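# Find the light check weight and set it on the red dish

## Task

Four check weights look alike, but one weighs less than the rest. Find that one, using the balance if needed: its pointer sits over the white mark when both pans are loaded equally and leans toward whichever pan is lighter. Lay the light weight flat on the red dish and keep the other three weights off the dish. Nothing may end up inside or beneath any furniture. Every object other than the weights and the dish must finish resting directly on the same furniture it sits on at the start. The result has to hold without any robot supporting it. At the end, open the grippers and move the arms away.

## Robot and tools

SETUP. Three identical i2rt Big YAM arms, named arm1, arm2 and arm3. Each has six revolute joints, a two-finger gripper and a wrist camera. Two fixed room cameras, room_a and room_b, look at the scene. The cameras are arm1_cam_wrist, arm2_cam_wrist, arm3_cam_wrist (fisheye, 504x504 px) and room_a, room_b (672x504 px). With joints 1 and 6 at 0 and the hand level and pointing forward, the wrist camera rides on top of the hand, looking toward the fingertips. The hand reaches roughly 1.0 m from the joint1 axis when fully stretched. A loose object may occasionally get nudged by something outside the robots' control.

FRAMES. Poses are reported in one shared scene frame: origin on the floor, +z up. "hand" means the point centered between the two fingertips; its z axis runs along the fingers and its y axis is the direction in which the fingers open and close. Hand poses depend on each arm's foot pose, which is never printed.

execute_actions. Argument "actions" is a list holding one action or nothing (empty list = just report state and images). The action is an object keyed by arm name ("arm1", "arm2", "arm3"); each arm entry has one key, "joints", an object mapping joint names to absolute target values (not offsets). Keys and ranges: joint1_rad -2.879 to 2.879 (rotation about the foot; positive is counter-clockwise viewed from above; 0 points the arm the way its foot faces); joint2_rad 0 to 3.141 (shoulder; 0 has the upper arm lying back roughly horizontal, larger values raise it and carry it forward); joint3_rad 0 to 3.019 (elbow; 0 is folded, larger opens); joint4_rad -1.692 to 1.57 (hand pitch; positive tips the fingers up); joint5_rad -1.57 to 1.57 (sideways hand swing; positive toward the arm's right); joint6_rad -2.094 to 2.094 (hand roll; positive is clockwise seen from behind the hand); gripper_m 0 to 0.093 (fingertip gap in metres). Done-tolerances: ±0.045, ±0.14, ±0.09, ±0.055, ±0.03, ±0.035 rad for joints 1-6, ±0.003 m for the gripper. All named motions start at once and may finish at different times; one action runs at most 15 s. Joints may move at different speeds, so the hand can sweep a wide path. Joints or arms you omit may keep pushing toward earlier targets. A bad key or out-of-range number rejects the whole call and nothing moves. Optional "cameras": list of camera names, ["all"], null or omitted for all, [] for none.

RESULTS. Each call returns every arm's state (joint_positions, hand pose) plus one image per requested camera, ordered as the "pictures" line lists them. joint_status tells how each commanded motion finished: reached; "off_target" (stopped short, may still push); "contact_stop" or "time_out" (target dropped, joint holds where it stopped, though a timed-out joint may keep a nearby target and keep pushing); "not_followed" (a safety check blocked the arm's joint targets, shown with a "joint command not followed" line and usually a "cause:" line; gripper targets still run, and blocked targets may be retried on later actions). on_its_own lists what the arm does without being commanded; "held at" is the held target, not the actual position. To stop a joint pushing, command its reported position. Tiny target changes may not move a joint at all. A joint carrying a load can sag.

wait: "seconds" from 0 to 10; commands nothing, scene keeps running, returns the same as an empty execute_actions. zoom_image: "camera" (one of the five names) and "region" [x0, y0, x1, y1] in pixels of that camera's latest full image, top-left origin, at most 504x504; gives a sharper close-up. read_manual: optional "section", only "licences"; returns licence text, moves nothing. finished_scene: "scene" = number of the current scene; ends it irreversibly after the last command is held, and reports success. Replying with no tool call also ends things, so always end with a tool call until finished.

ORDER. Look first (room cameras, zoom), probe the balance to compare weights, grasp the light one, set it flat on the red dish, return any moved weights to places off the dish, open the gripper, lift and retreat, then call finished_scene.

AVOID. The arms do not stop on contact; they keep pressing, possibly hard. Two arms pressing hard against each other ends the run as a failure, and a hard collision may too; no state line reports arm-to-arm contact, and the self/inter-arm check can react late and ignores fingers, gripper bodies and wrist cameras. Objects touching arms do not count. Knocking anything out of the work area or onto the floor fails, as does pushing anything into or under furniture. Drops, slips, slams and heavy pushing are penalised. Holding loads heats motors, even while you deliberate (the simulation keeps running between replies with the last command held); a MOTOR HOT line appears from 85 °C, and at 100 °C an OVER-TEMPERATURE FAULT makes that arm go limp and fall, with its joints reporting "limit_stop_at_motor_heat" until you resend targets. Some heat carries into later scenes. Arms act independently and never wait for each other. Shorter robot motion is better.

Each tool is called after "Call:" as name(argument=value, ...), one argument or row to a line, values as JSON.

## Session

I'll start by looking at the scene.

Call:
execute_actions(
  actions=[],
)

Scene clock: 0.00 s.
Motor temperatures (°C, as the motors report them): arm1=[18 18 19 19 18 18] | arm2=[19 17 18 19 20 17] | arm3=[17 17 19 18 19 20]
arm1.joint_positions: joint1_rad=+0.589 joint2_rad=+0.605 joint3_rad=+1.647 joint4_rad=-1.521 joint5_rad=+0.061 joint6_rad=+0.086 gripper_m=+0.094
arm1.joint_status: not commanded
arm1.hand: x=-0.7051 y=+0.8182 z=+1.4472 quat_wxyz=(-0.388, +0.533, -0.666, -0.349) (m; scene frame)
arm2.joint_positions: joint1_rad=-0.897 joint2_rad=+0.517 joint3_rad=+1.611 joint4_rad=-1.380 joint5_rad=+0.178 joint6_rad=-0.001 gripper_m=+0.094
arm2.joint_status: not commanded
arm2.hand: x=+0.0999 y=+0.1043 z=+1.5749 quat_wxyz=(-0.597, -0.035, -0.799, +0.062) (m; scene frame)
arm3.joint_positions: joint1_rad=-0.818 joint2_rad=+0.294 joint3_rad=+1.703 joint4_rad=-1.325 joint5_rad=-0.284 joint6_rad=+0.171 gripper_m=+0.095
arm3.joint_status: not commanded
arm3.hand: x=+0.7911 y=-0.8340 z=+1.5216 quat_wxyz=(-0.125, -0.675, -0.013, +0.727) (m; scene frame)
pictures: arm1_cam_wrist, arm2_cam_wrist, arm3_cam_wrist, room_a, room_b
Images, in order (width x height): arm1_cam_wrist 504x504, arm2_cam_wrist 504x504, arm3_cam_wrist 504x504, room_a 672x504, room_b 672x504.

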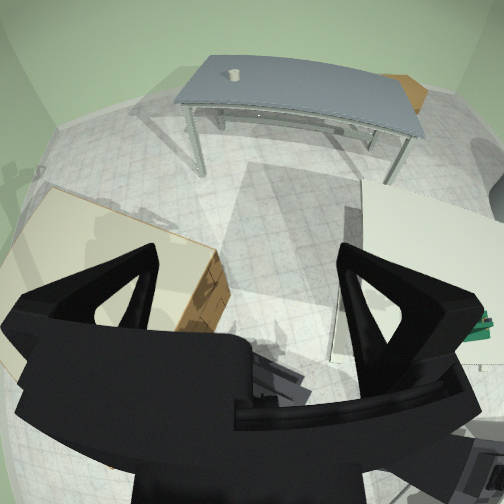

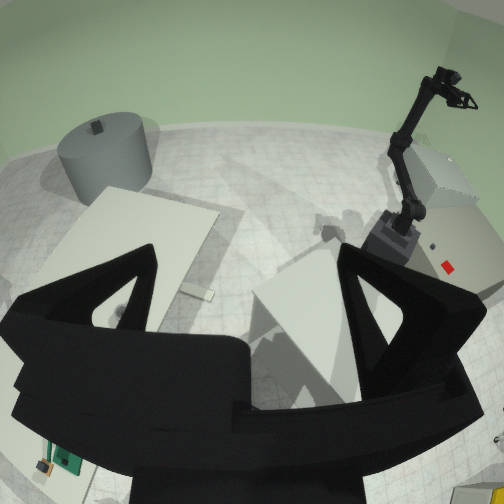

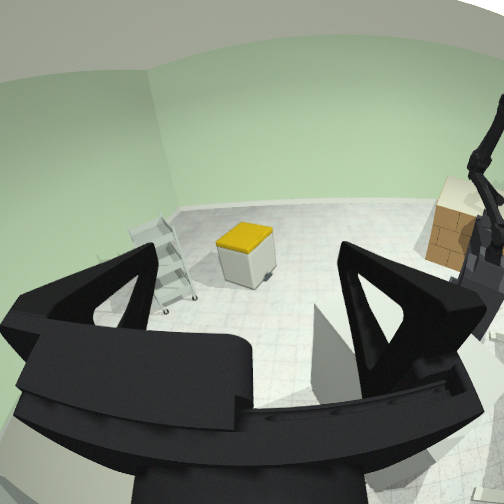

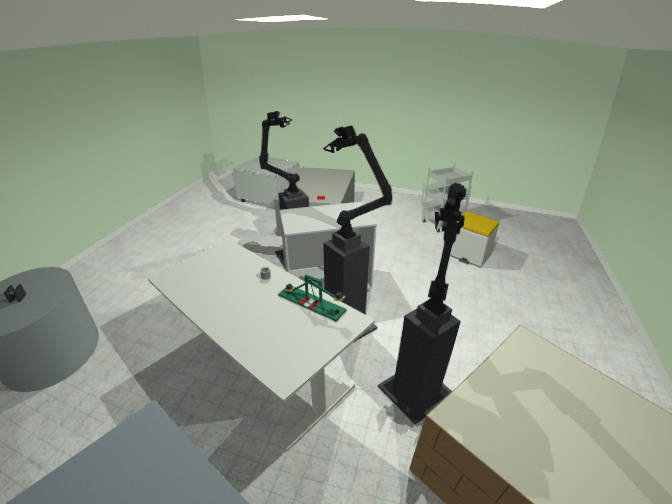

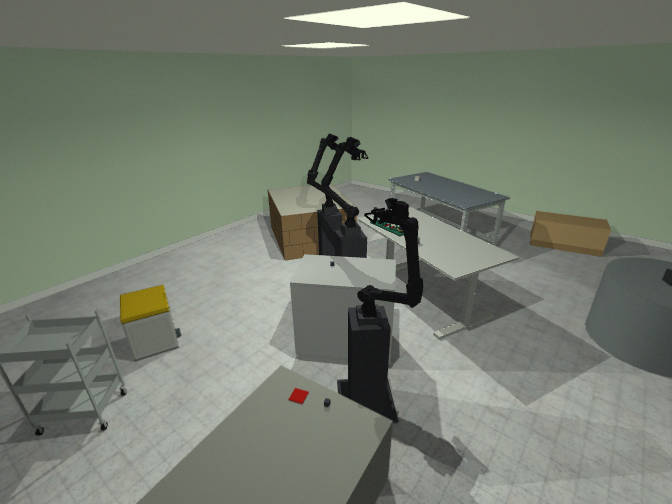

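Call:
zoom_image(
  camera="room_a",
  region=[240, 250, 380, 340],
)

Call:
zoom_image(
  camera="room_b",
  region=[260, 230, 440, 420],
)

Call:
zoom_image(
  camera="arm2_cam_wrist",
  region=[0, 400, 120, 504],
)

Region (240, 250, 380, 340) of room_a's 672x504 image, scaled by 3.600, with more detail than that image has; it fills the top 324 rows of this view, and the rest is white.

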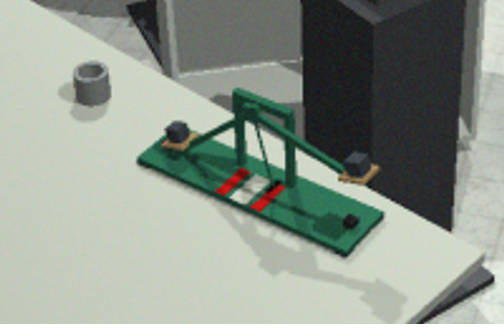

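Region (260, 230, 440, 420) of room_b's 672x504 image, scaled by 2.653, with more detail than that image has; it fills the left 477 columns of this view, and the rest is white.

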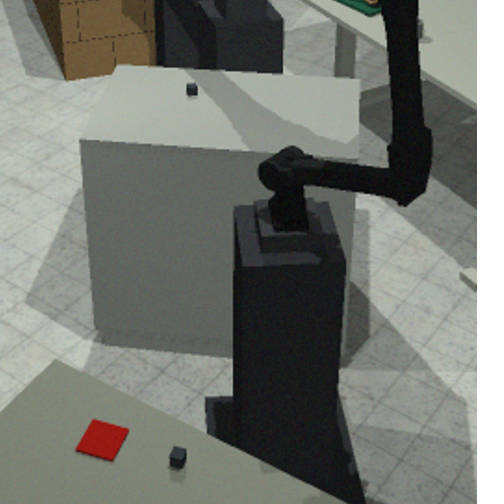

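Region (0, 400, 120, 504) of arm2_cam_wrist's 504x504 image, scaled by 4.200, with more detail than that image has; it fills the top 437 rows of this view, and the rest is white.

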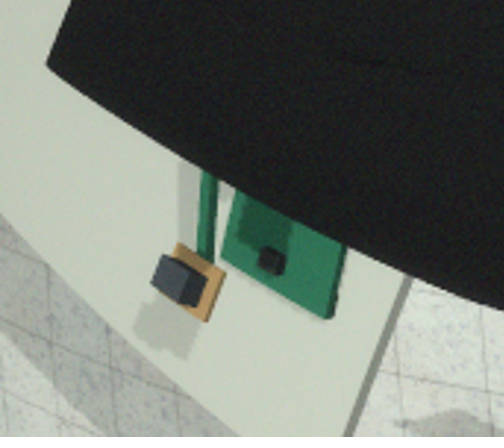

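Call:
execute_actions(
  actions=[],
  cameras=["room_a", "room_b"],
)

Call:
zoom_image(
  camera="room_a",
  region=[270, 265, 355, 325],
)

Scene clock: 11.90 s.
Motor temperatures (°C, as the motors report them): arm1=[18 18 21 20 18 18] | arm2=[19 17 20 19 20 17] | arm3=[17 18 19 18 19 20]
arm1.joint_positions: joint1_rad=+0.589 joint2_rad=+0.605 joint3_rad=+1.647 joint4_rad=-1.521 joint5_rad=+0.061 joint6_rad=+0.086 gripper_m=+0.094
arm1.joint_status: not commanded
arm1.hand: x=-0.7051 y=+0.8182 z=+1.4472 quat_wxyz=(-0.388, +0.533, -0.666, -0.349) (m; scene frame)
arm2.joint_positions: joint1_rad=-0.897 joint2_rad=+0.517 joint3_rad=+1.611 joint4_rad=-1.380 joint5_rad=+0.178 joint6_rad=-0.001 gripper_m=+0.094
arm2.joint_status: not commanded
arm2.hand: x=+0.0999 y=+0.1043 z=+1.5749 quat_wxyz=(-0.597, -0.035, -0.799, +0.062) (m; scene frame)
arm3.joint_positions: joint1_rad=-0.818 joint2_rad=+0.294 joint3_rad=+1.703 joint4_rad=-1.325 joint5_rad=-0.284 joint6_rad=+0.171 gripper_m=+0.095
arm3.joint_status: not commanded
arm3.hand: x=+0.7911 y=-0.8340 z=+1.5216 quat_wxyz=(-0.125, -0.675, -0.013, +0.727) (m; scene frame)
pictures: room_a, room_b
Images, in order (width x height): room_a 672x504, room_b 672x504.

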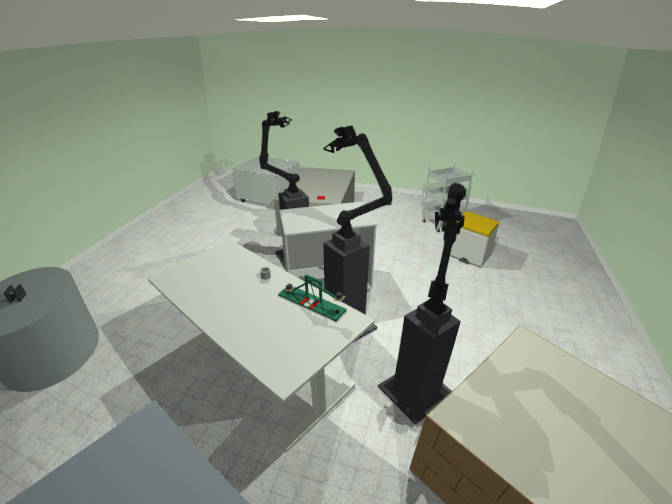

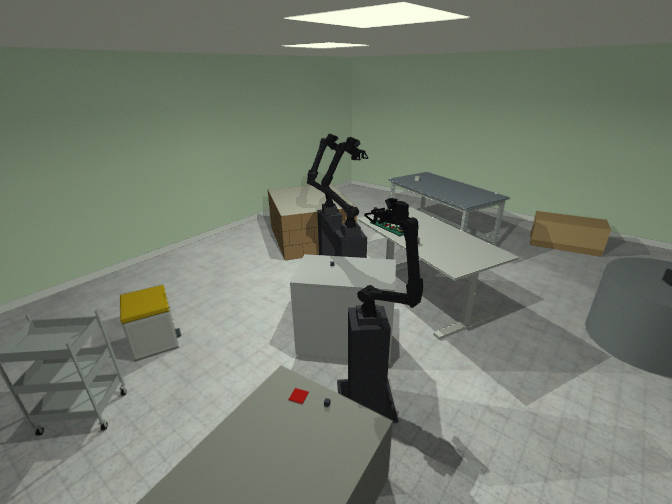

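Region (270, 265, 355, 325) of room_a's 672x504 image, scaled by 5.929, with more detail than that image has; it fills the top 356 rows of this view, and the rest is white.

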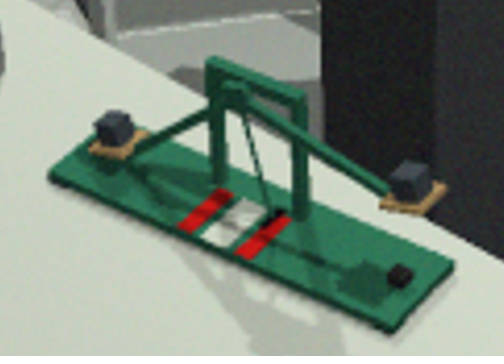

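Call:
execute_actions(
  actions=[
    {"arm2": {"joints": {"joint1_rad": 0.878, "joint2_rad": 2.07, "joint3_rad": 2.092, "joint4_rad": -1.593, "joint5_rad": 0, "joint6_rad": 0}}, "arm3": {"joints": {"joint1_rad": 0.164, "joint2_rad": 1.637, "joint3_rad": 1.297, "joint4_rad": -1.231, "joint5_rad": 0, "joint6_rad": 0}}},
  ],
)

Scene clock: 134.10 s.
Motor temperatures (°C, as the motors report them): arm1=[18 18 24 20 18 18] | arm2=[19 18 23 20 20 17] | arm3=[17 20 21 19 19 20]
arm1.joint_positions: joint1_rad=+0.589 joint2_rad=+0.605 joint3_rad=+1.647 joint4_rad=-1.521 joint5_rad=+0.061 joint6_rad=+0.086 gripper_m=+0.094
arm1.joint_status: not commanded
arm1.hand: x=-0.7051 y=+0.8182 z=+1.4472 quat_wxyz=(-0.388, +0.533, -0.666, -0.349) (m; scene frame)
arm2.joint_positions: joint1_rad=+0.878 joint2_rad=+2.067 joint3_rad=+2.066 joint4_rad=-1.582 joint5_rad=-0.001 joint6_rad=-0.001 gripper_m=+0.094
arm2.joint_status: all done
arm2.hand: x=-0.1916 y=+0.7485 z=+1.1088 quat_wxyz=(+0.008, +0.788, -0.616, +0.005) (m; scene frame)
arm3.joint_positions: joint1_rad=+0.172 joint2_rad=+1.645 joint3_rad=+1.292 joint4_rad=-1.241 joint5_rad=+0.001 joint6_rad=+0.007 gripper_m=+0.095
arm3.joint_status: all done
arm3.hand: x=+0.4761 y=-1.1537 z=+0.9484 quat_wxyz=(+0.005, -0.903, -0.429, -0.006) (m; scene frame)
pictures: arm1_cam_wrist, arm2_cam_wrist, arm3_cam_wrist, room_a, room_b
Images, in order (width x height): arm1_cam_wrist 504x504, arm2_cam_wrist 504x504, arm3_cam_wrist 504x504, room_a 672x504, room_b 672x504.

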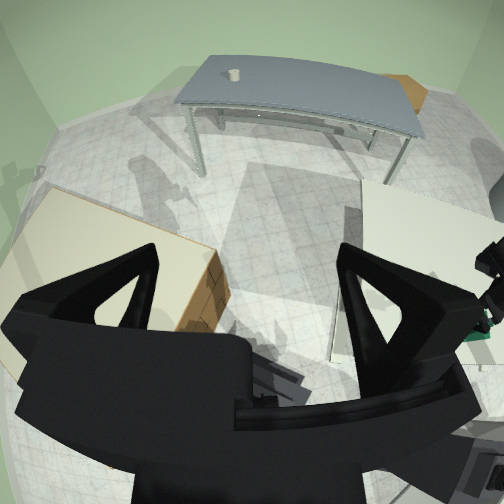

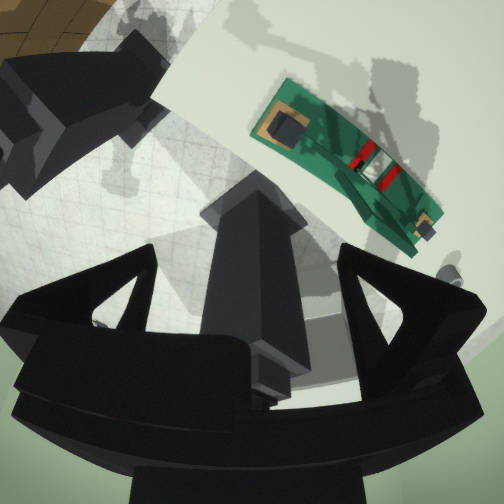

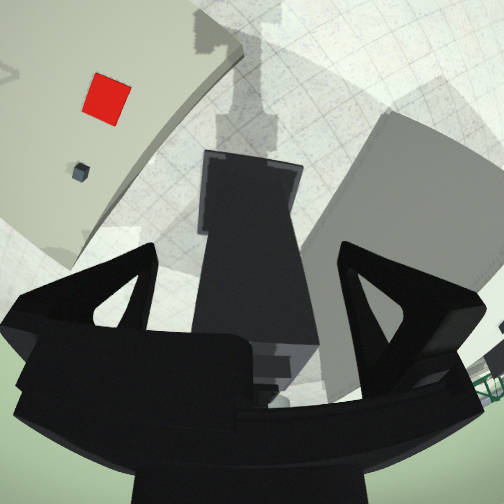

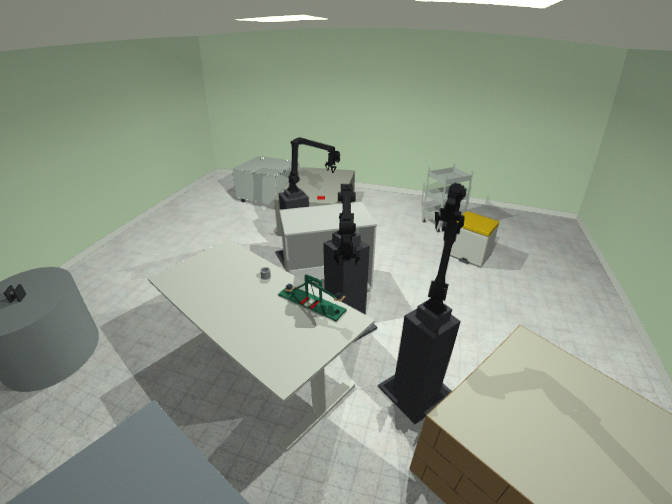

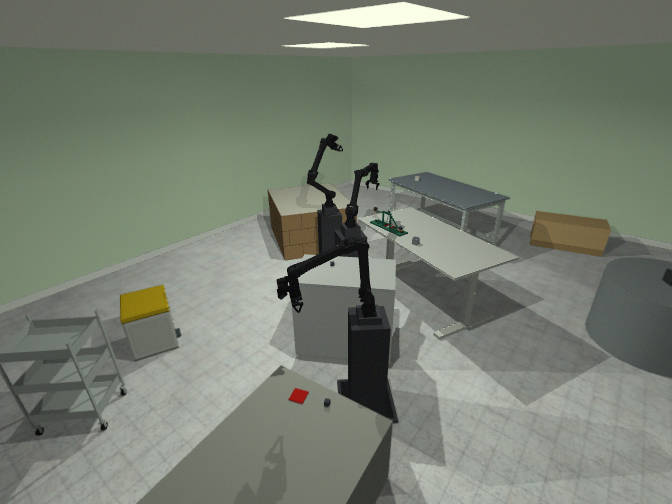

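Call:
zoom_image(
  camera="arm2_cam_wrist",
  region=[230, 60, 470, 300],
)

Call:
zoom_image(
  camera="arm2_cam_wrist",
  region=[240, 80, 330, 170],
)

Call:
zoom_image(
  camera="arm3_cam_wrist",
  region=[40, 40, 200, 200],
)

Region (230, 60, 470, 300) of arm2_cam_wrist's 504x504 image, scaled by 2.100, with more detail than that image has.

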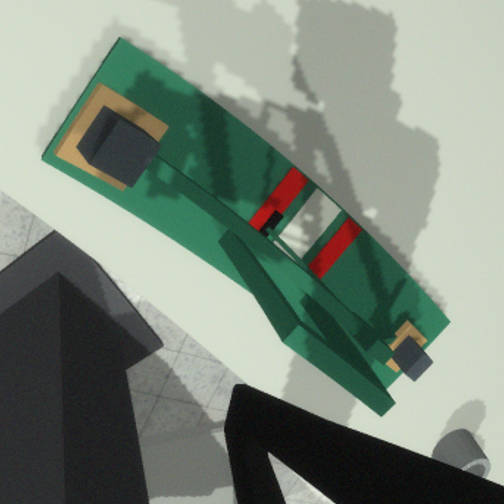

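Region (240, 80, 330, 170) of arm2_cam_wrist's 504x504 image, scaled by 5.600, with more detail than that image has.

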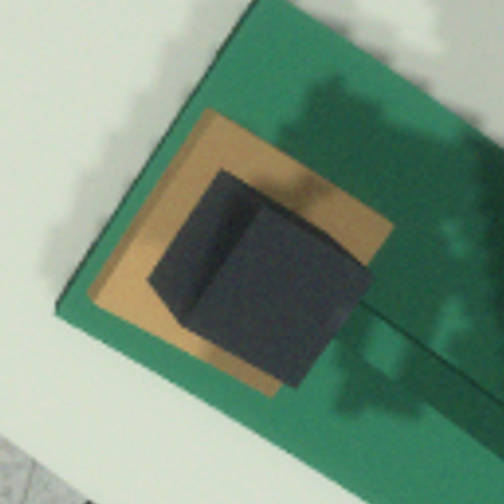

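Region (40, 40, 200, 200) of arm3_cam_wrist's 504x504 image, scaled by 3.150, with more detail than that image has.

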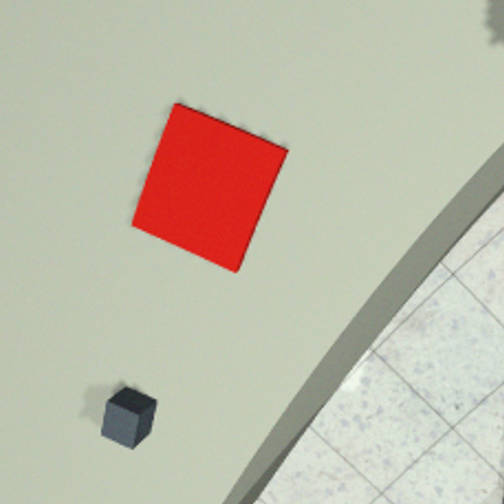

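Call:
zoom_image(
  camera="arm2_cam_wrist",
  region=[140, 160, 380, 400],
)

Call:
zoom_image(
  camera="arm3_cam_wrist",
  region=[140, 140, 380, 380],
)

Region (140, 160, 380, 400) of arm2_cam_wrist's 504x504 image, scaled by 2.100, with more detail than that image has.

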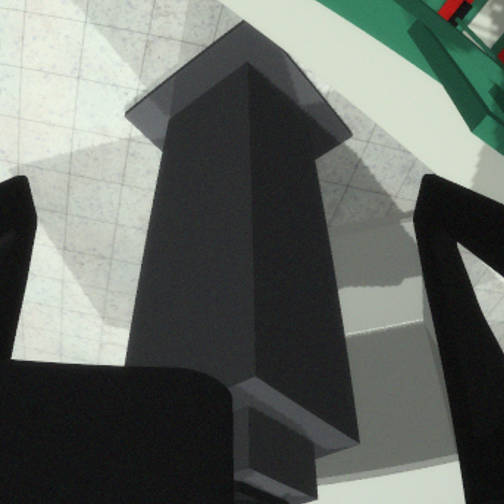

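Region (140, 140, 380, 380) of arm3_cam_wrist's 504x504 image, scaled by 2.100, with more detail than that image has.

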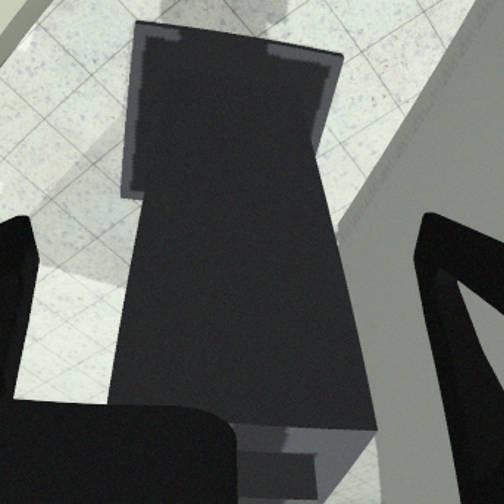

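Call:
execute_actions(
  actions=[
    {"arm2": {"joints": {"joint1_rad": 0.811, "joint2_rad": 2.13, "joint3_rad": 1.815, "joint4_rad": -1.245, "joint5_rad": 0, "joint6_rad": -1.13, "gripper_m": 0.07}}, "arm3": {"joints": {"joint1_rad": 0.637, "joint2_rad": 2.194, "joint3_rad": 1.47, "joint4_rad": -0.837, "joint5_rad": 0, "joint6_rad": 0}}},
  ],
  cameras=["arm2_cam_wrist", "arm3_cam_wrist", "room_a"],
)

Scene clock: 256.03 s.
Motor temperatures (°C, as the motors report them): arm1=[18 18 26 20 18 18] | arm2=[19 26 31 19 20 17] | arm3=[17 23 28 18 19 20]
arm1.joint_positions: joint1_rad=+0.589 joint2_rad=+0.605 joint3_rad=+1.647 joint4_rad=-1.521 joint5_rad=+0.061 joint6_rad=+0.086 gripper_m=+0.094
arm1.joint_status: not commanded
arm1.hand: x=-0.7051 y=+0.8182 z=+1.4472 quat_wxyz=(-0.388, +0.533, -0.666, -0.349) (m; scene frame)
arm2.joint_positions: joint1_rad=+0.806 joint2_rad=+2.114 joint3_rad=+1.809 joint4_rad=-1.257 joint5_rad=-0.001 joint6_rad=-1.121 gripper_m=+0.070
arm2.joint_status: all done
arm2.hand: x=-0.1469 y=+0.7582 z=+0.9822 quat_wxyz=(+0.000, +0.990, -0.139, -0.003) (m; scene frame)
arm3.joint_positions: joint1_rad=+0.630 joint2_rad=+2.201 joint3_rad=+1.454 joint4_rad=-0.853 joint5_rad=-0.001 joint6_rad=+0.006 gripper_m=+0.095
arm3.joint_status: all done
arm3.hand: x=+0.6451 y=-1.3477 z=+0.7143 quat_wxyz=(+0.009, -0.782, -0.624, -0.008) (m; scene frame)
pictures: arm2_cam_wrist, arm3_cam_wrist, room_a
Images, in order (width x height): arm2_cam_wrist 504x504, arm3_cam_wrist 504x504, room_a 672x504.

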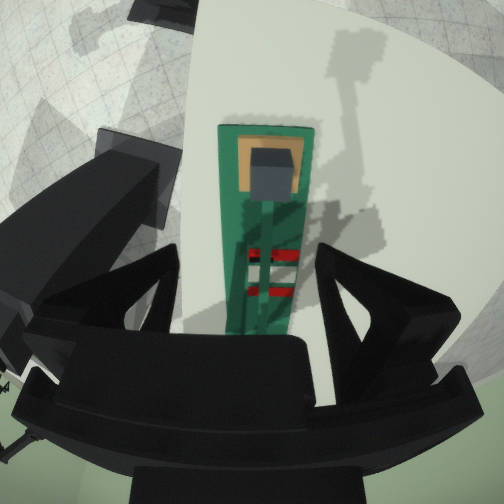

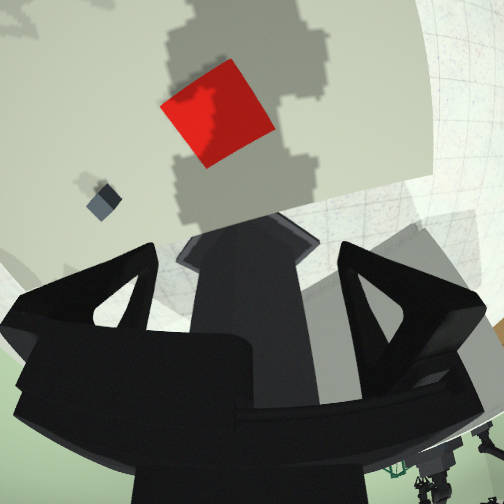

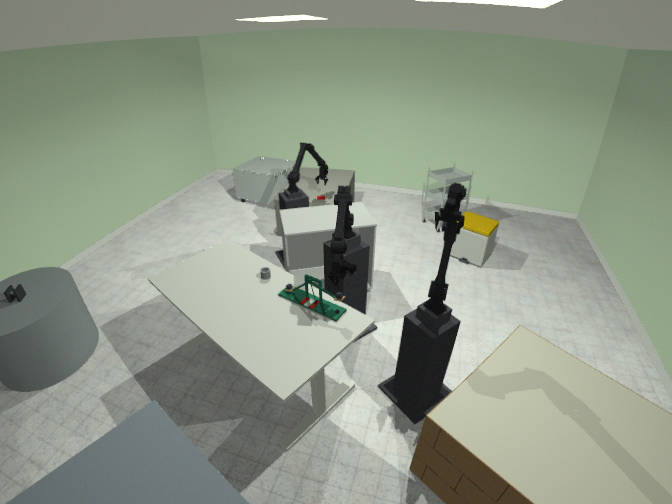

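Call:
zoom_image(
  camera="arm2_cam_wrist",
  region=[160, 110, 340, 290],
)

Region (160, 110, 340, 290) of arm2_cam_wrist's 504x504 image, scaled by 2.800, with more detail than that image has.

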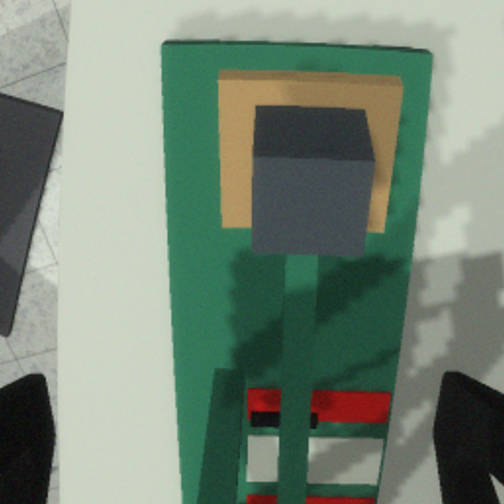

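Call:
execute_actions(
  actions=[
    {"arm2": {"joints": {"joint1_rad": 0.808, "joint2_rad": 2.228, "joint3_rad": 1.855, "joint4_rad": -1.172, "joint5_rad": 0, "joint6_rad": -1.13, "gripper_m": 0.07}}, "arm3": {"joints": {"joint1_rad": -1.56, "joint2_rad": 1.036, "joint3_rad": 1.16, "joint4_rad": -1.111, "joint5_rad": 0, "joint6_rad": 0}}},
  ],
  cameras=["arm2_cam_wrist", "arm3_cam_wrist", "room_a"],
)

Scene clock: 337.60 s.
Motor temperatures (°C, as the motors report them): arm1=[18 18 26 20 18 18] | arm2=[19 27 30 19 20 17] | arm3=[17 27 28 18 19 20]
arm1.joint_positions: joint1_rad=+0.589 joint2_rad=+0.605 joint3_rad=+1.647 joint4_rad=-1.521 joint5_rad=+0.061 joint6_rad=+0.086 gripper_m=+0.094
arm1.joint_status: not commanded
arm1.hand: x=-0.7051 y=+0.8182 z=+1.4472 quat_wxyz=(-0.388, +0.533, -0.666, -0.349) (m; scene frame)
arm2.joint_positions: joint1_rad=+0.806 joint2_rad=+2.203 joint3_rad=+1.827 joint4_rad=-1.183 joint5_rad=-0.001 joint6_rad=-1.122 gripper_m=+0.070
arm2.joint_status: all done
arm2.hand: x=-0.1498 y=+0.7739 z=+0.9329 quat_wxyz=(-0.001, +0.990, -0.138, -0.003) (m; scene frame)
arm3.joint_positions: joint1_rad=-1.560 joint2_rad=+1.036 joint3_rad=+1.165 joint4_rad=-1.094 joint5_rad=+0.000 joint6_rad=+0.006 gripper_m=+0.095
arm3.joint_status: all done
arm3.hand: x=+0.5008 y=-0.4842 z=+1.1580 quat_wxyz=(+0.117, -0.870, +0.392, +0.275) (m; scene frame)
pictures: arm2_cam_wrist, arm3_cam_wrist, room_a
Images, in order (width x height): arm2_cam_wrist 504x504, arm3_cam_wrist 504x504, room_a 672x504.

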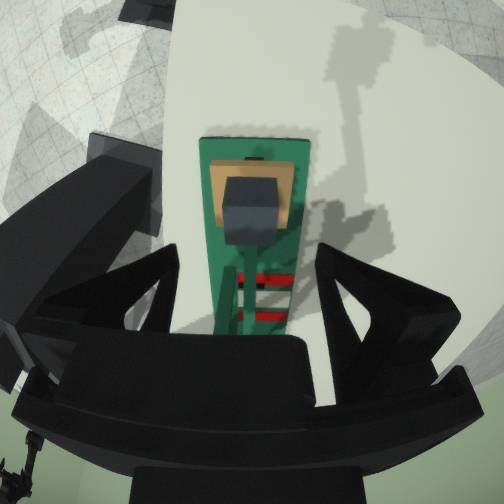

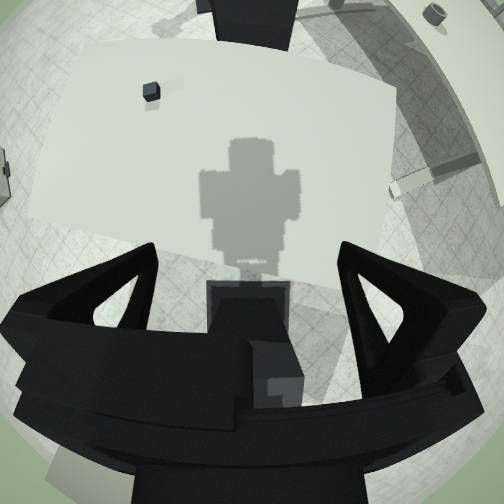

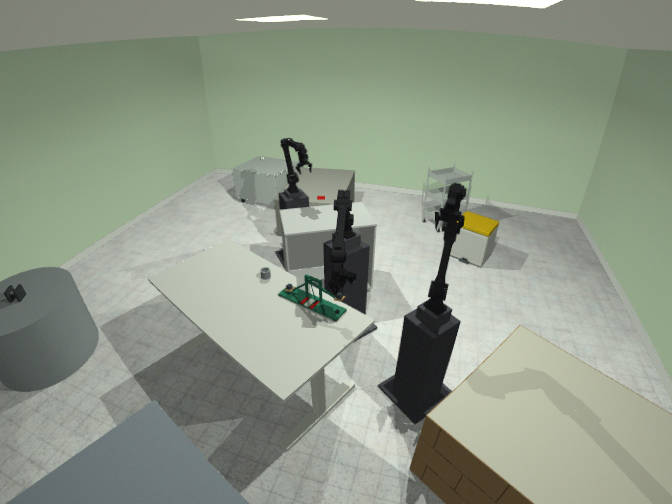

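Call:
zoom_image(
  camera="arm2_cam_wrist",
  region=[160, 130, 340, 310],
)

Call:
zoom_image(
  camera="arm3_cam_wrist",
  region=[120, 60, 190, 130],
)

Region (160, 130, 340, 310) of arm2_cam_wrist's 504x504 image, scaled by 2.800, with more detail than that image has.

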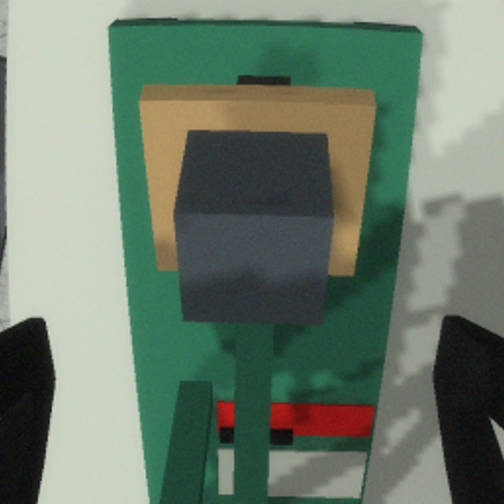

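Region (120, 60, 190, 130) of arm3_cam_wrist's 504x504 image, scaled by 7.200, with more detail than that image has.

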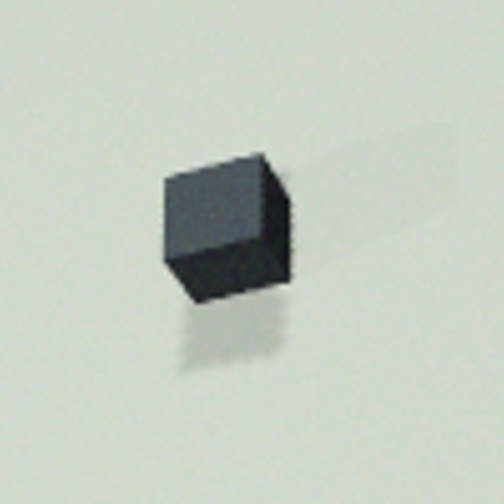

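Call:
execute_actions(
  actions=[
    {"arm2": {"joints": {"joint1_rad": 0.808, "joint2_rad": 2.283, "joint3_rad": 1.808, "joint4_rad": -1.09, "joint5_rad": 0, "joint6_rad": -1.13, "gripper_m": 0.07}}},
  ],
  cameras=["arm2_cam_wrist", "room_a"],
)

Scene clock: 363.13 s.
Motor temperatures (°C, as the motors report them): arm1=[18 18 26 20 18 18] | arm2=[19 28 32 19 20 17] | arm3=[17 23 30 18 19 20]
arm1.joint_positions: joint1_rad=+0.589 joint2_rad=+0.605 joint3_rad=+1.647 joint4_rad=-1.521 joint5_rad=+0.061 joint6_rad=+0.086 gripper_m=+0.094
arm1.joint_status: not commanded
arm1.hand: x=-0.7051 y=+0.8182 z=+1.4472 quat_wxyz=(-0.388, +0.533, -0.666, -0.349) (m; scene frame)
arm2.joint_positions: joint1_rad=+0.806 joint2_rad=+2.249 joint3_rad=+1.809 joint4_rad=-1.102 joint5_rad=-0.001 joint6_rad=-1.122 gripper_m=+0.070
arm2.joint_status: all done
arm2.hand: x=-0.1511 y=+0.7801 z=+0.8978 quat_wxyz=(-0.010, +0.990, -0.138, -0.006) (m; scene frame)
arm3.joint_positions: joint1_rad=-1.560 joint2_rad=+1.036 joint3_rad=+1.165 joint4_rad=-1.094 joint5_rad=+0.000 joint6_rad=+0.006 gripper_m=+0.095
arm3.joint_status: not commanded
arm3.hand: x=+0.5008 y=-0.4842 z=+1.1580 quat_wxyz=(+0.117, -0.870, +0.392, +0.275) (m; scene frame)
pictures: arm2_cam_wrist, room_a
Images, in order (width x height): arm2_cam_wrist 504x504, room_a 672x504.

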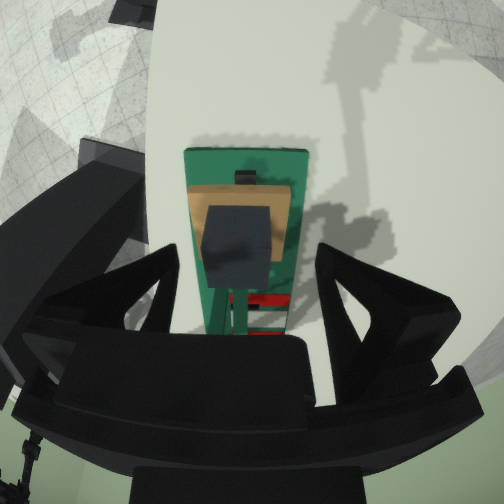

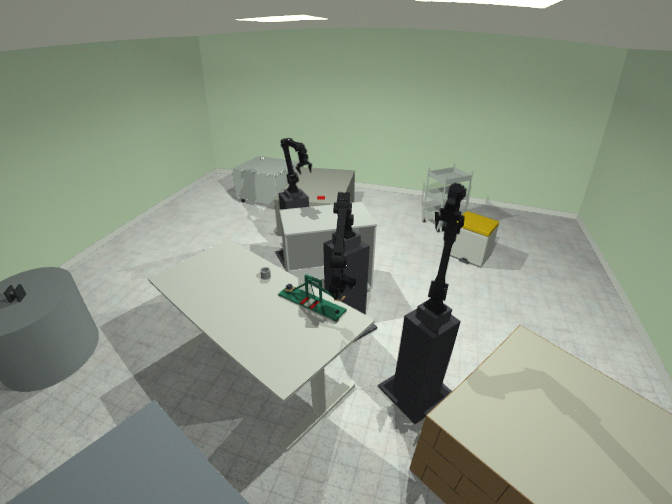

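Call:
execute_actions(
  actions=[
    {"arm2": {"joints": {"joint2_rad": 2.3, "joint3_rad": 1.799, "gripper_m": 0.06}}},
  ],
  cameras=["arm2_cam_wrist"],
)

Scene clock: 371.77 s.
Motor temperatures (°C, as the motors report them): arm1=[18 18 26 20 18 18] | arm2=[19 28 31 19 20 17] | arm3=[17 23 31 18 19 20]
arm1.joint_positions: joint1_rad=+0.589 joint2_rad=+0.605 joint3_rad=+1.647 joint4_rad=-1.521 joint5_rad=+0.061 joint6_rad=+0.086 gripper_m=+0.094
arm1.joint_status: not commanded
arm1.hand: x=-0.7051 y=+0.8182 z=+1.4472 quat_wxyz=(-0.388, +0.533, -0.666, -0.349) (m; scene frame)
arm2.joint_positions: joint1_rad=+0.806 joint2_rad=+2.255 joint3_rad=+1.805 joint4_rad=-1.102 joint5_rad=-0.001 joint6_rad=-1.122 gripper_m=+0.060
arm2.joint_status: all done
arm2.hand: x=-0.1507 y=+0.7776 z=+0.8926 quat_wxyz=(-0.005, +0.990, -0.138, -0.004) (m; scene frame)
arm3.joint_positions: joint1_rad=-1.560 joint2_rad=+1.036 joint3_rad=+1.165 joint4_rad=-1.094 joint5_rad=+0.000 joint6_rad=+0.006 gripper_m=+0.095
arm3.joint_status: not commanded
arm3.hand: x=+0.5008 y=-0.4842 z=+1.1580 quat_wxyz=(+0.117, -0.870, +0.392, +0.275) (m; scene frame)
pictures: arm2_cam_wrist
Images, in order (width x height): arm2_cam_wrist 504x504.

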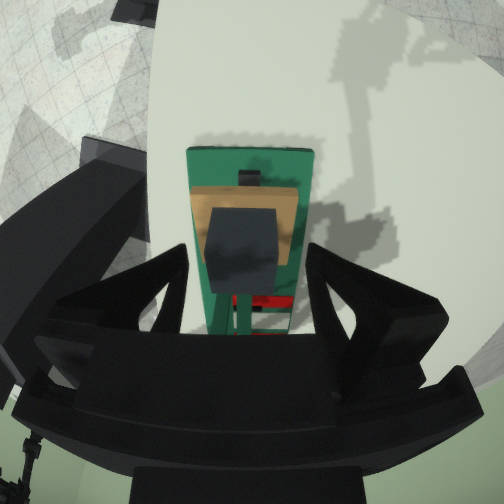

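Call:
execute_actions(
  actions=[
    {"arm2": {"joints": {"gripper_m": 0.02}}},
  ],
  cameras=["arm2_cam_wrist", "room_a"],
)

Scene clock: 377.43 s.
Motor temperatures (°C, as the motors report them): arm1=[18 18 27 20 18 18] | arm2=[19 28 30 19 20 17] | arm3=[17 23 31 18 19 20]
arm1.joint_positions: joint1_rad=+0.589 joint2_rad=+0.605 joint3_rad=+1.647 joint4_rad=-1.521 joint5_rad=+0.061 joint6_rad=+0.086 gripper_m=+0.094
arm1.joint_status: not commanded
arm1.hand: x=-0.7051 y=+0.8182 z=+1.4472 quat_wxyz=(-0.388, +0.533, -0.666, -0.349) (m; scene frame)
arm2.joint_positions: joint1_rad=+0.806 joint2_rad=+2.255 joint3_rad=+1.805 joint4_rad=-1.102 joint5_rad=-0.001 joint6_rad=-1.122 gripper_m=+0.029
arm2.joint_status: gripper_m off_target (ended at +0.029, target +0.020)
arm2.hand: x=-0.1507 y=+0.7775 z=+0.8925 quat_wxyz=(-0.005, +0.990, -0.138, -0.004) (m; scene frame)
arm3.joint_positions: joint1_rad=-1.560 joint2_rad=+1.036 joint3_rad=+1.165 joint4_rad=-1.094 joint5_rad=+0.000 joint6_rad=+0.006 gripper_m=+0.095
arm3.joint_status: not commanded
arm3.hand: x=+0.5008 y=-0.4842 z=+1.1580 quat_wxyz=(+0.117, -0.870, +0.392, +0.275) (m; scene frame)
pictures: arm2_cam_wrist, room_a
Images, in order (width x height): arm2_cam_wrist 504x504, room_a 672x504.

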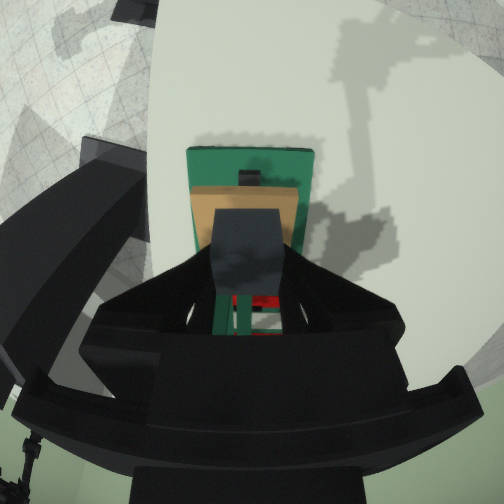

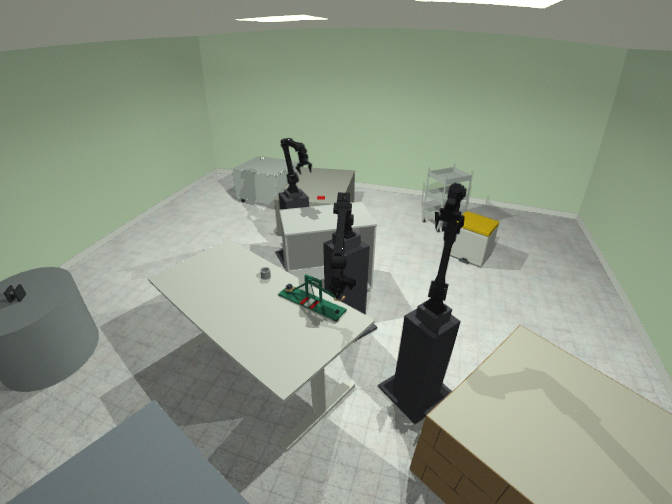

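Call:
execute_actions(
  actions=[
    {"arm2": {"joints": {"joint2_rad": 2.0, "joint3_rad": 1.85, "gripper_m": 0.02}}, "arm3": {"joints": {"joint2_rad": 0.65, "joint3_rad": 1.0, "joint4_rad": -1.1, "gripper_m": 0.07}}},
  ],
  cameras=["arm2_cam_wrist", "room_a"],
)

Scene clock: 457.70 s.
Motor temperatures (°C, as the motors report them): arm1=[18 18 27 20 18 18] | arm2=[19 29 30 19 20 17] | arm3=[17 22 34 18 19 20]
arm1.joint_positions: joint1_rad=+0.589 joint2_rad=+0.605 joint3_rad=+1.647 joint4_rad=-1.521 joint5_rad=+0.061 joint6_rad=+0.086 gripper_m=+0.094
arm1.joint_status: not commanded
arm1.hand: x=-0.7051 y=+0.8182 z=+1.4472 quat_wxyz=(-0.388, +0.533, -0.666, -0.349) (m; scene frame)
arm2.joint_positions: joint1_rad=+0.806 joint2_rad=+1.969 joint3_rad=+1.838 joint4_rad=-1.099 joint5_rad=-0.001 joint6_rad=-1.122 gripper_m=+0.029
arm2.joint_status: gripper_m off_target (ended at +0.029, target +0.020); the others done
arm2.hand: x=-0.1551 y=+0.8082 z=+1.0942 quat_wxyz=(-0.157, +0.977, -0.136, -0.053) (m; scene frame)
arm3.joint_positions: joint1_rad=-1.560 joint2_rad=+0.650 joint3_rad=+0.992 joint4_rad=-1.094 joint5_rad=+0.000 joint6_rad=+0.006 gripper_m=+0.070
arm3.joint_status: all done
arm3.hand: x=+0.5716 y=-0.5622 z=+1.1939 quat_wxyz=(+0.158, -0.836, +0.377, +0.366) (m; scene frame)
pictures: arm2_cam_wrist, room_a
Images, in order (width x height): arm2_cam_wrist 504x504, room_a 672x504.

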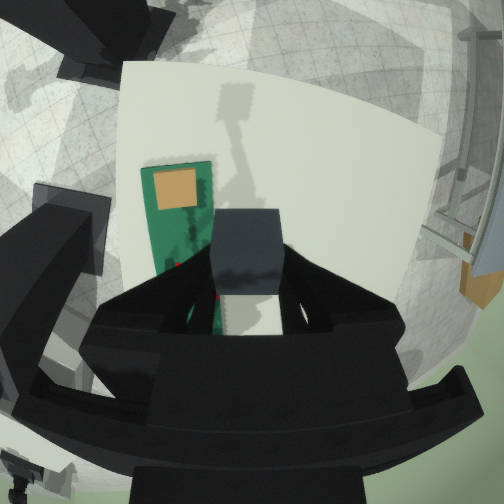

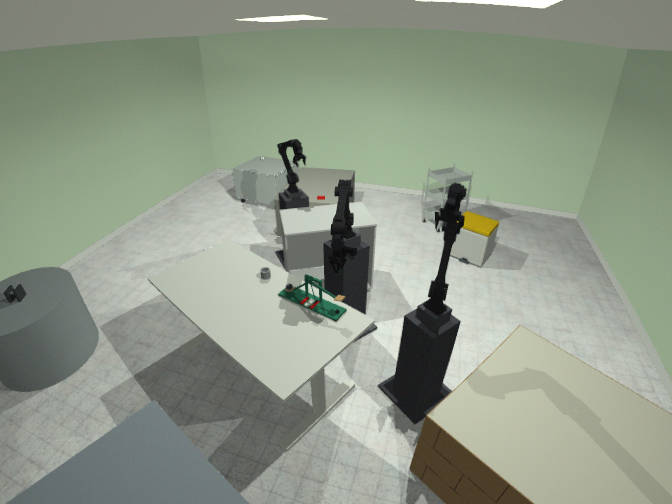

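Call:
execute_actions(
  actions=[
    {"arm2": {"joints": {"joint1_rad": -1.787, "joint2_rad": 2.06, "joint3_rad": 1.79, "joint4_rad": -1.46, "joint6_rad": 0, "gripper_m": 0.02}}},
  ],
  cameras=["arm2_cam_wrist", "arm3_cam_wrist", "room_a", "room_b"],
)

Scene clock: 469.03 s.
Motor temperatures (°C, as the motors report them): arm1=[18 18 27 20 18 18] | arm2=[19 29 31 19 20 17] | arm3=[17 22 34 19 19 20]
arm1.joint_positions: joint1_rad=+0.589 joint2_rad=+0.605 joint3_rad=+1.647 joint4_rad=-1.521 joint5_rad=+0.061 joint6_rad=+0.086 gripper_m=+0.094
arm1.joint_status: not commanded
arm1.hand: x=-0.7051 y=+0.8182 z=+1.4472 quat_wxyz=(-0.388, +0.533, -0.666, -0.349) (m; scene frame)
arm2.joint_positions: joint1_rad=-1.798 joint2_rad=+2.052 joint3_rad=+1.786 joint4_rad=-1.448 joint5_rad=+0.002 joint6_rad=-0.007 gripper_m=+0.029
arm2.joint_status: gripper_m off_target (ended at +0.029, target +0.020); the others done
arm2.hand: x=+0.3464 y=-0.3233 z=+1.0208 quat_wxyz=(+0.065, -0.414, -0.908, -0.025) (m; scene frame)
arm3.joint_positions: joint1_rad=-1.560 joint2_rad=+0.650 joint3_rad=+0.992 joint4_rad=-1.094 joint5_rad=+0.000 joint6_rad=+0.006 gripper_m=+0.070
arm3.joint_status: not commanded
arm3.hand: x=+0.5716 y=-0.5622 z=+1.1939 quat_wxyz=(+0.158, -0.836, +0.377, +0.366) (m; scene frame)
pictures: arm2_cam_wrist, arm3_cam_wrist, room_a, room_b
Images, in order (width x height): arm2_cam_wrist 504x504, arm3_cam_wrist 504x504, room_a 672x504, room_b 672x504.

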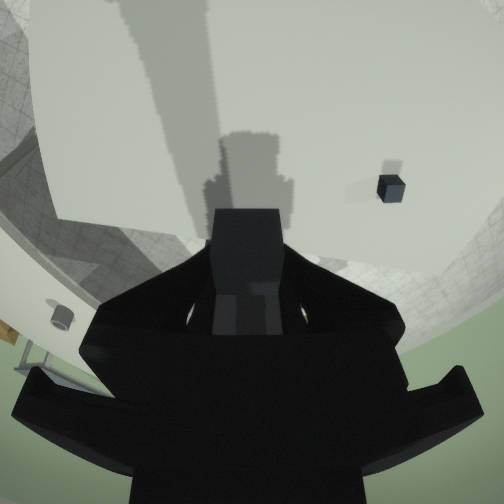

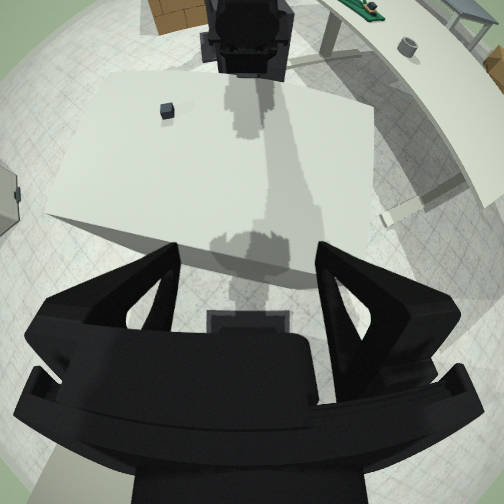

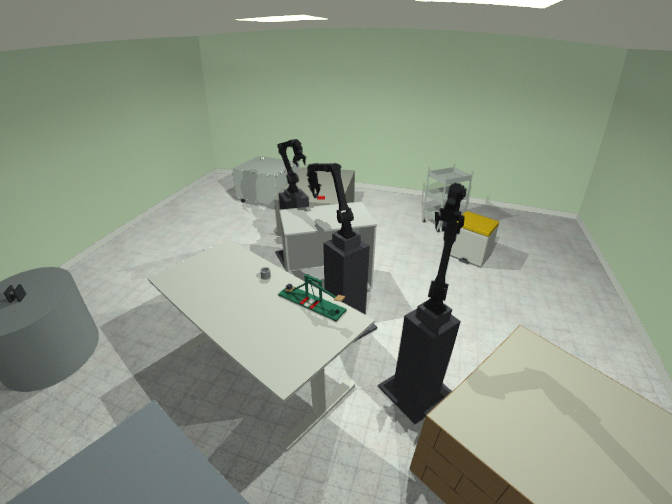

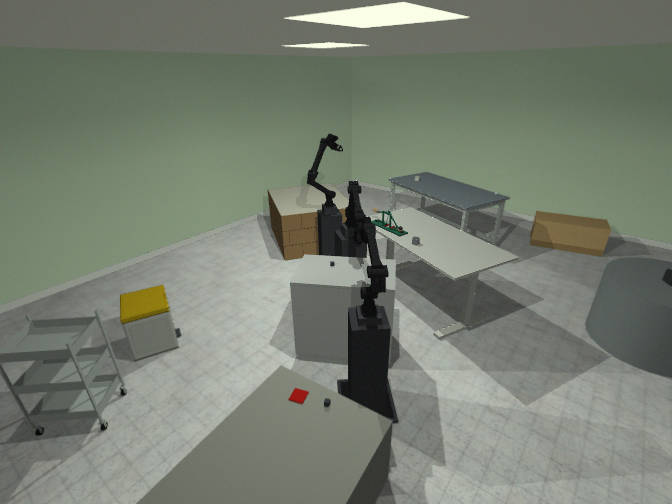

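Call:
zoom_image(
  camera="arm2_cam_wrist",
  region=[360, 155, 430, 225],
)

Region (360, 155, 430, 225) of arm2_cam_wrist's 504x504 image, scaled by 7.200, with more detail than that image has.

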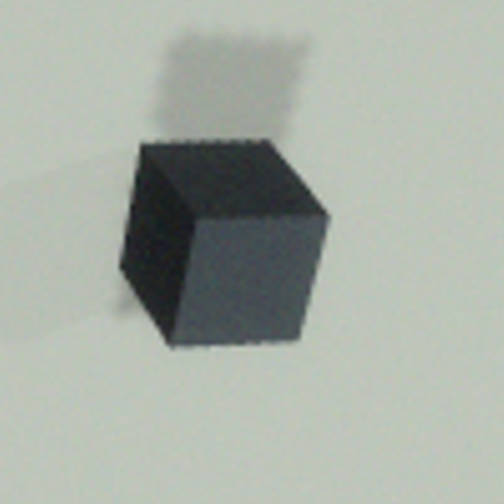

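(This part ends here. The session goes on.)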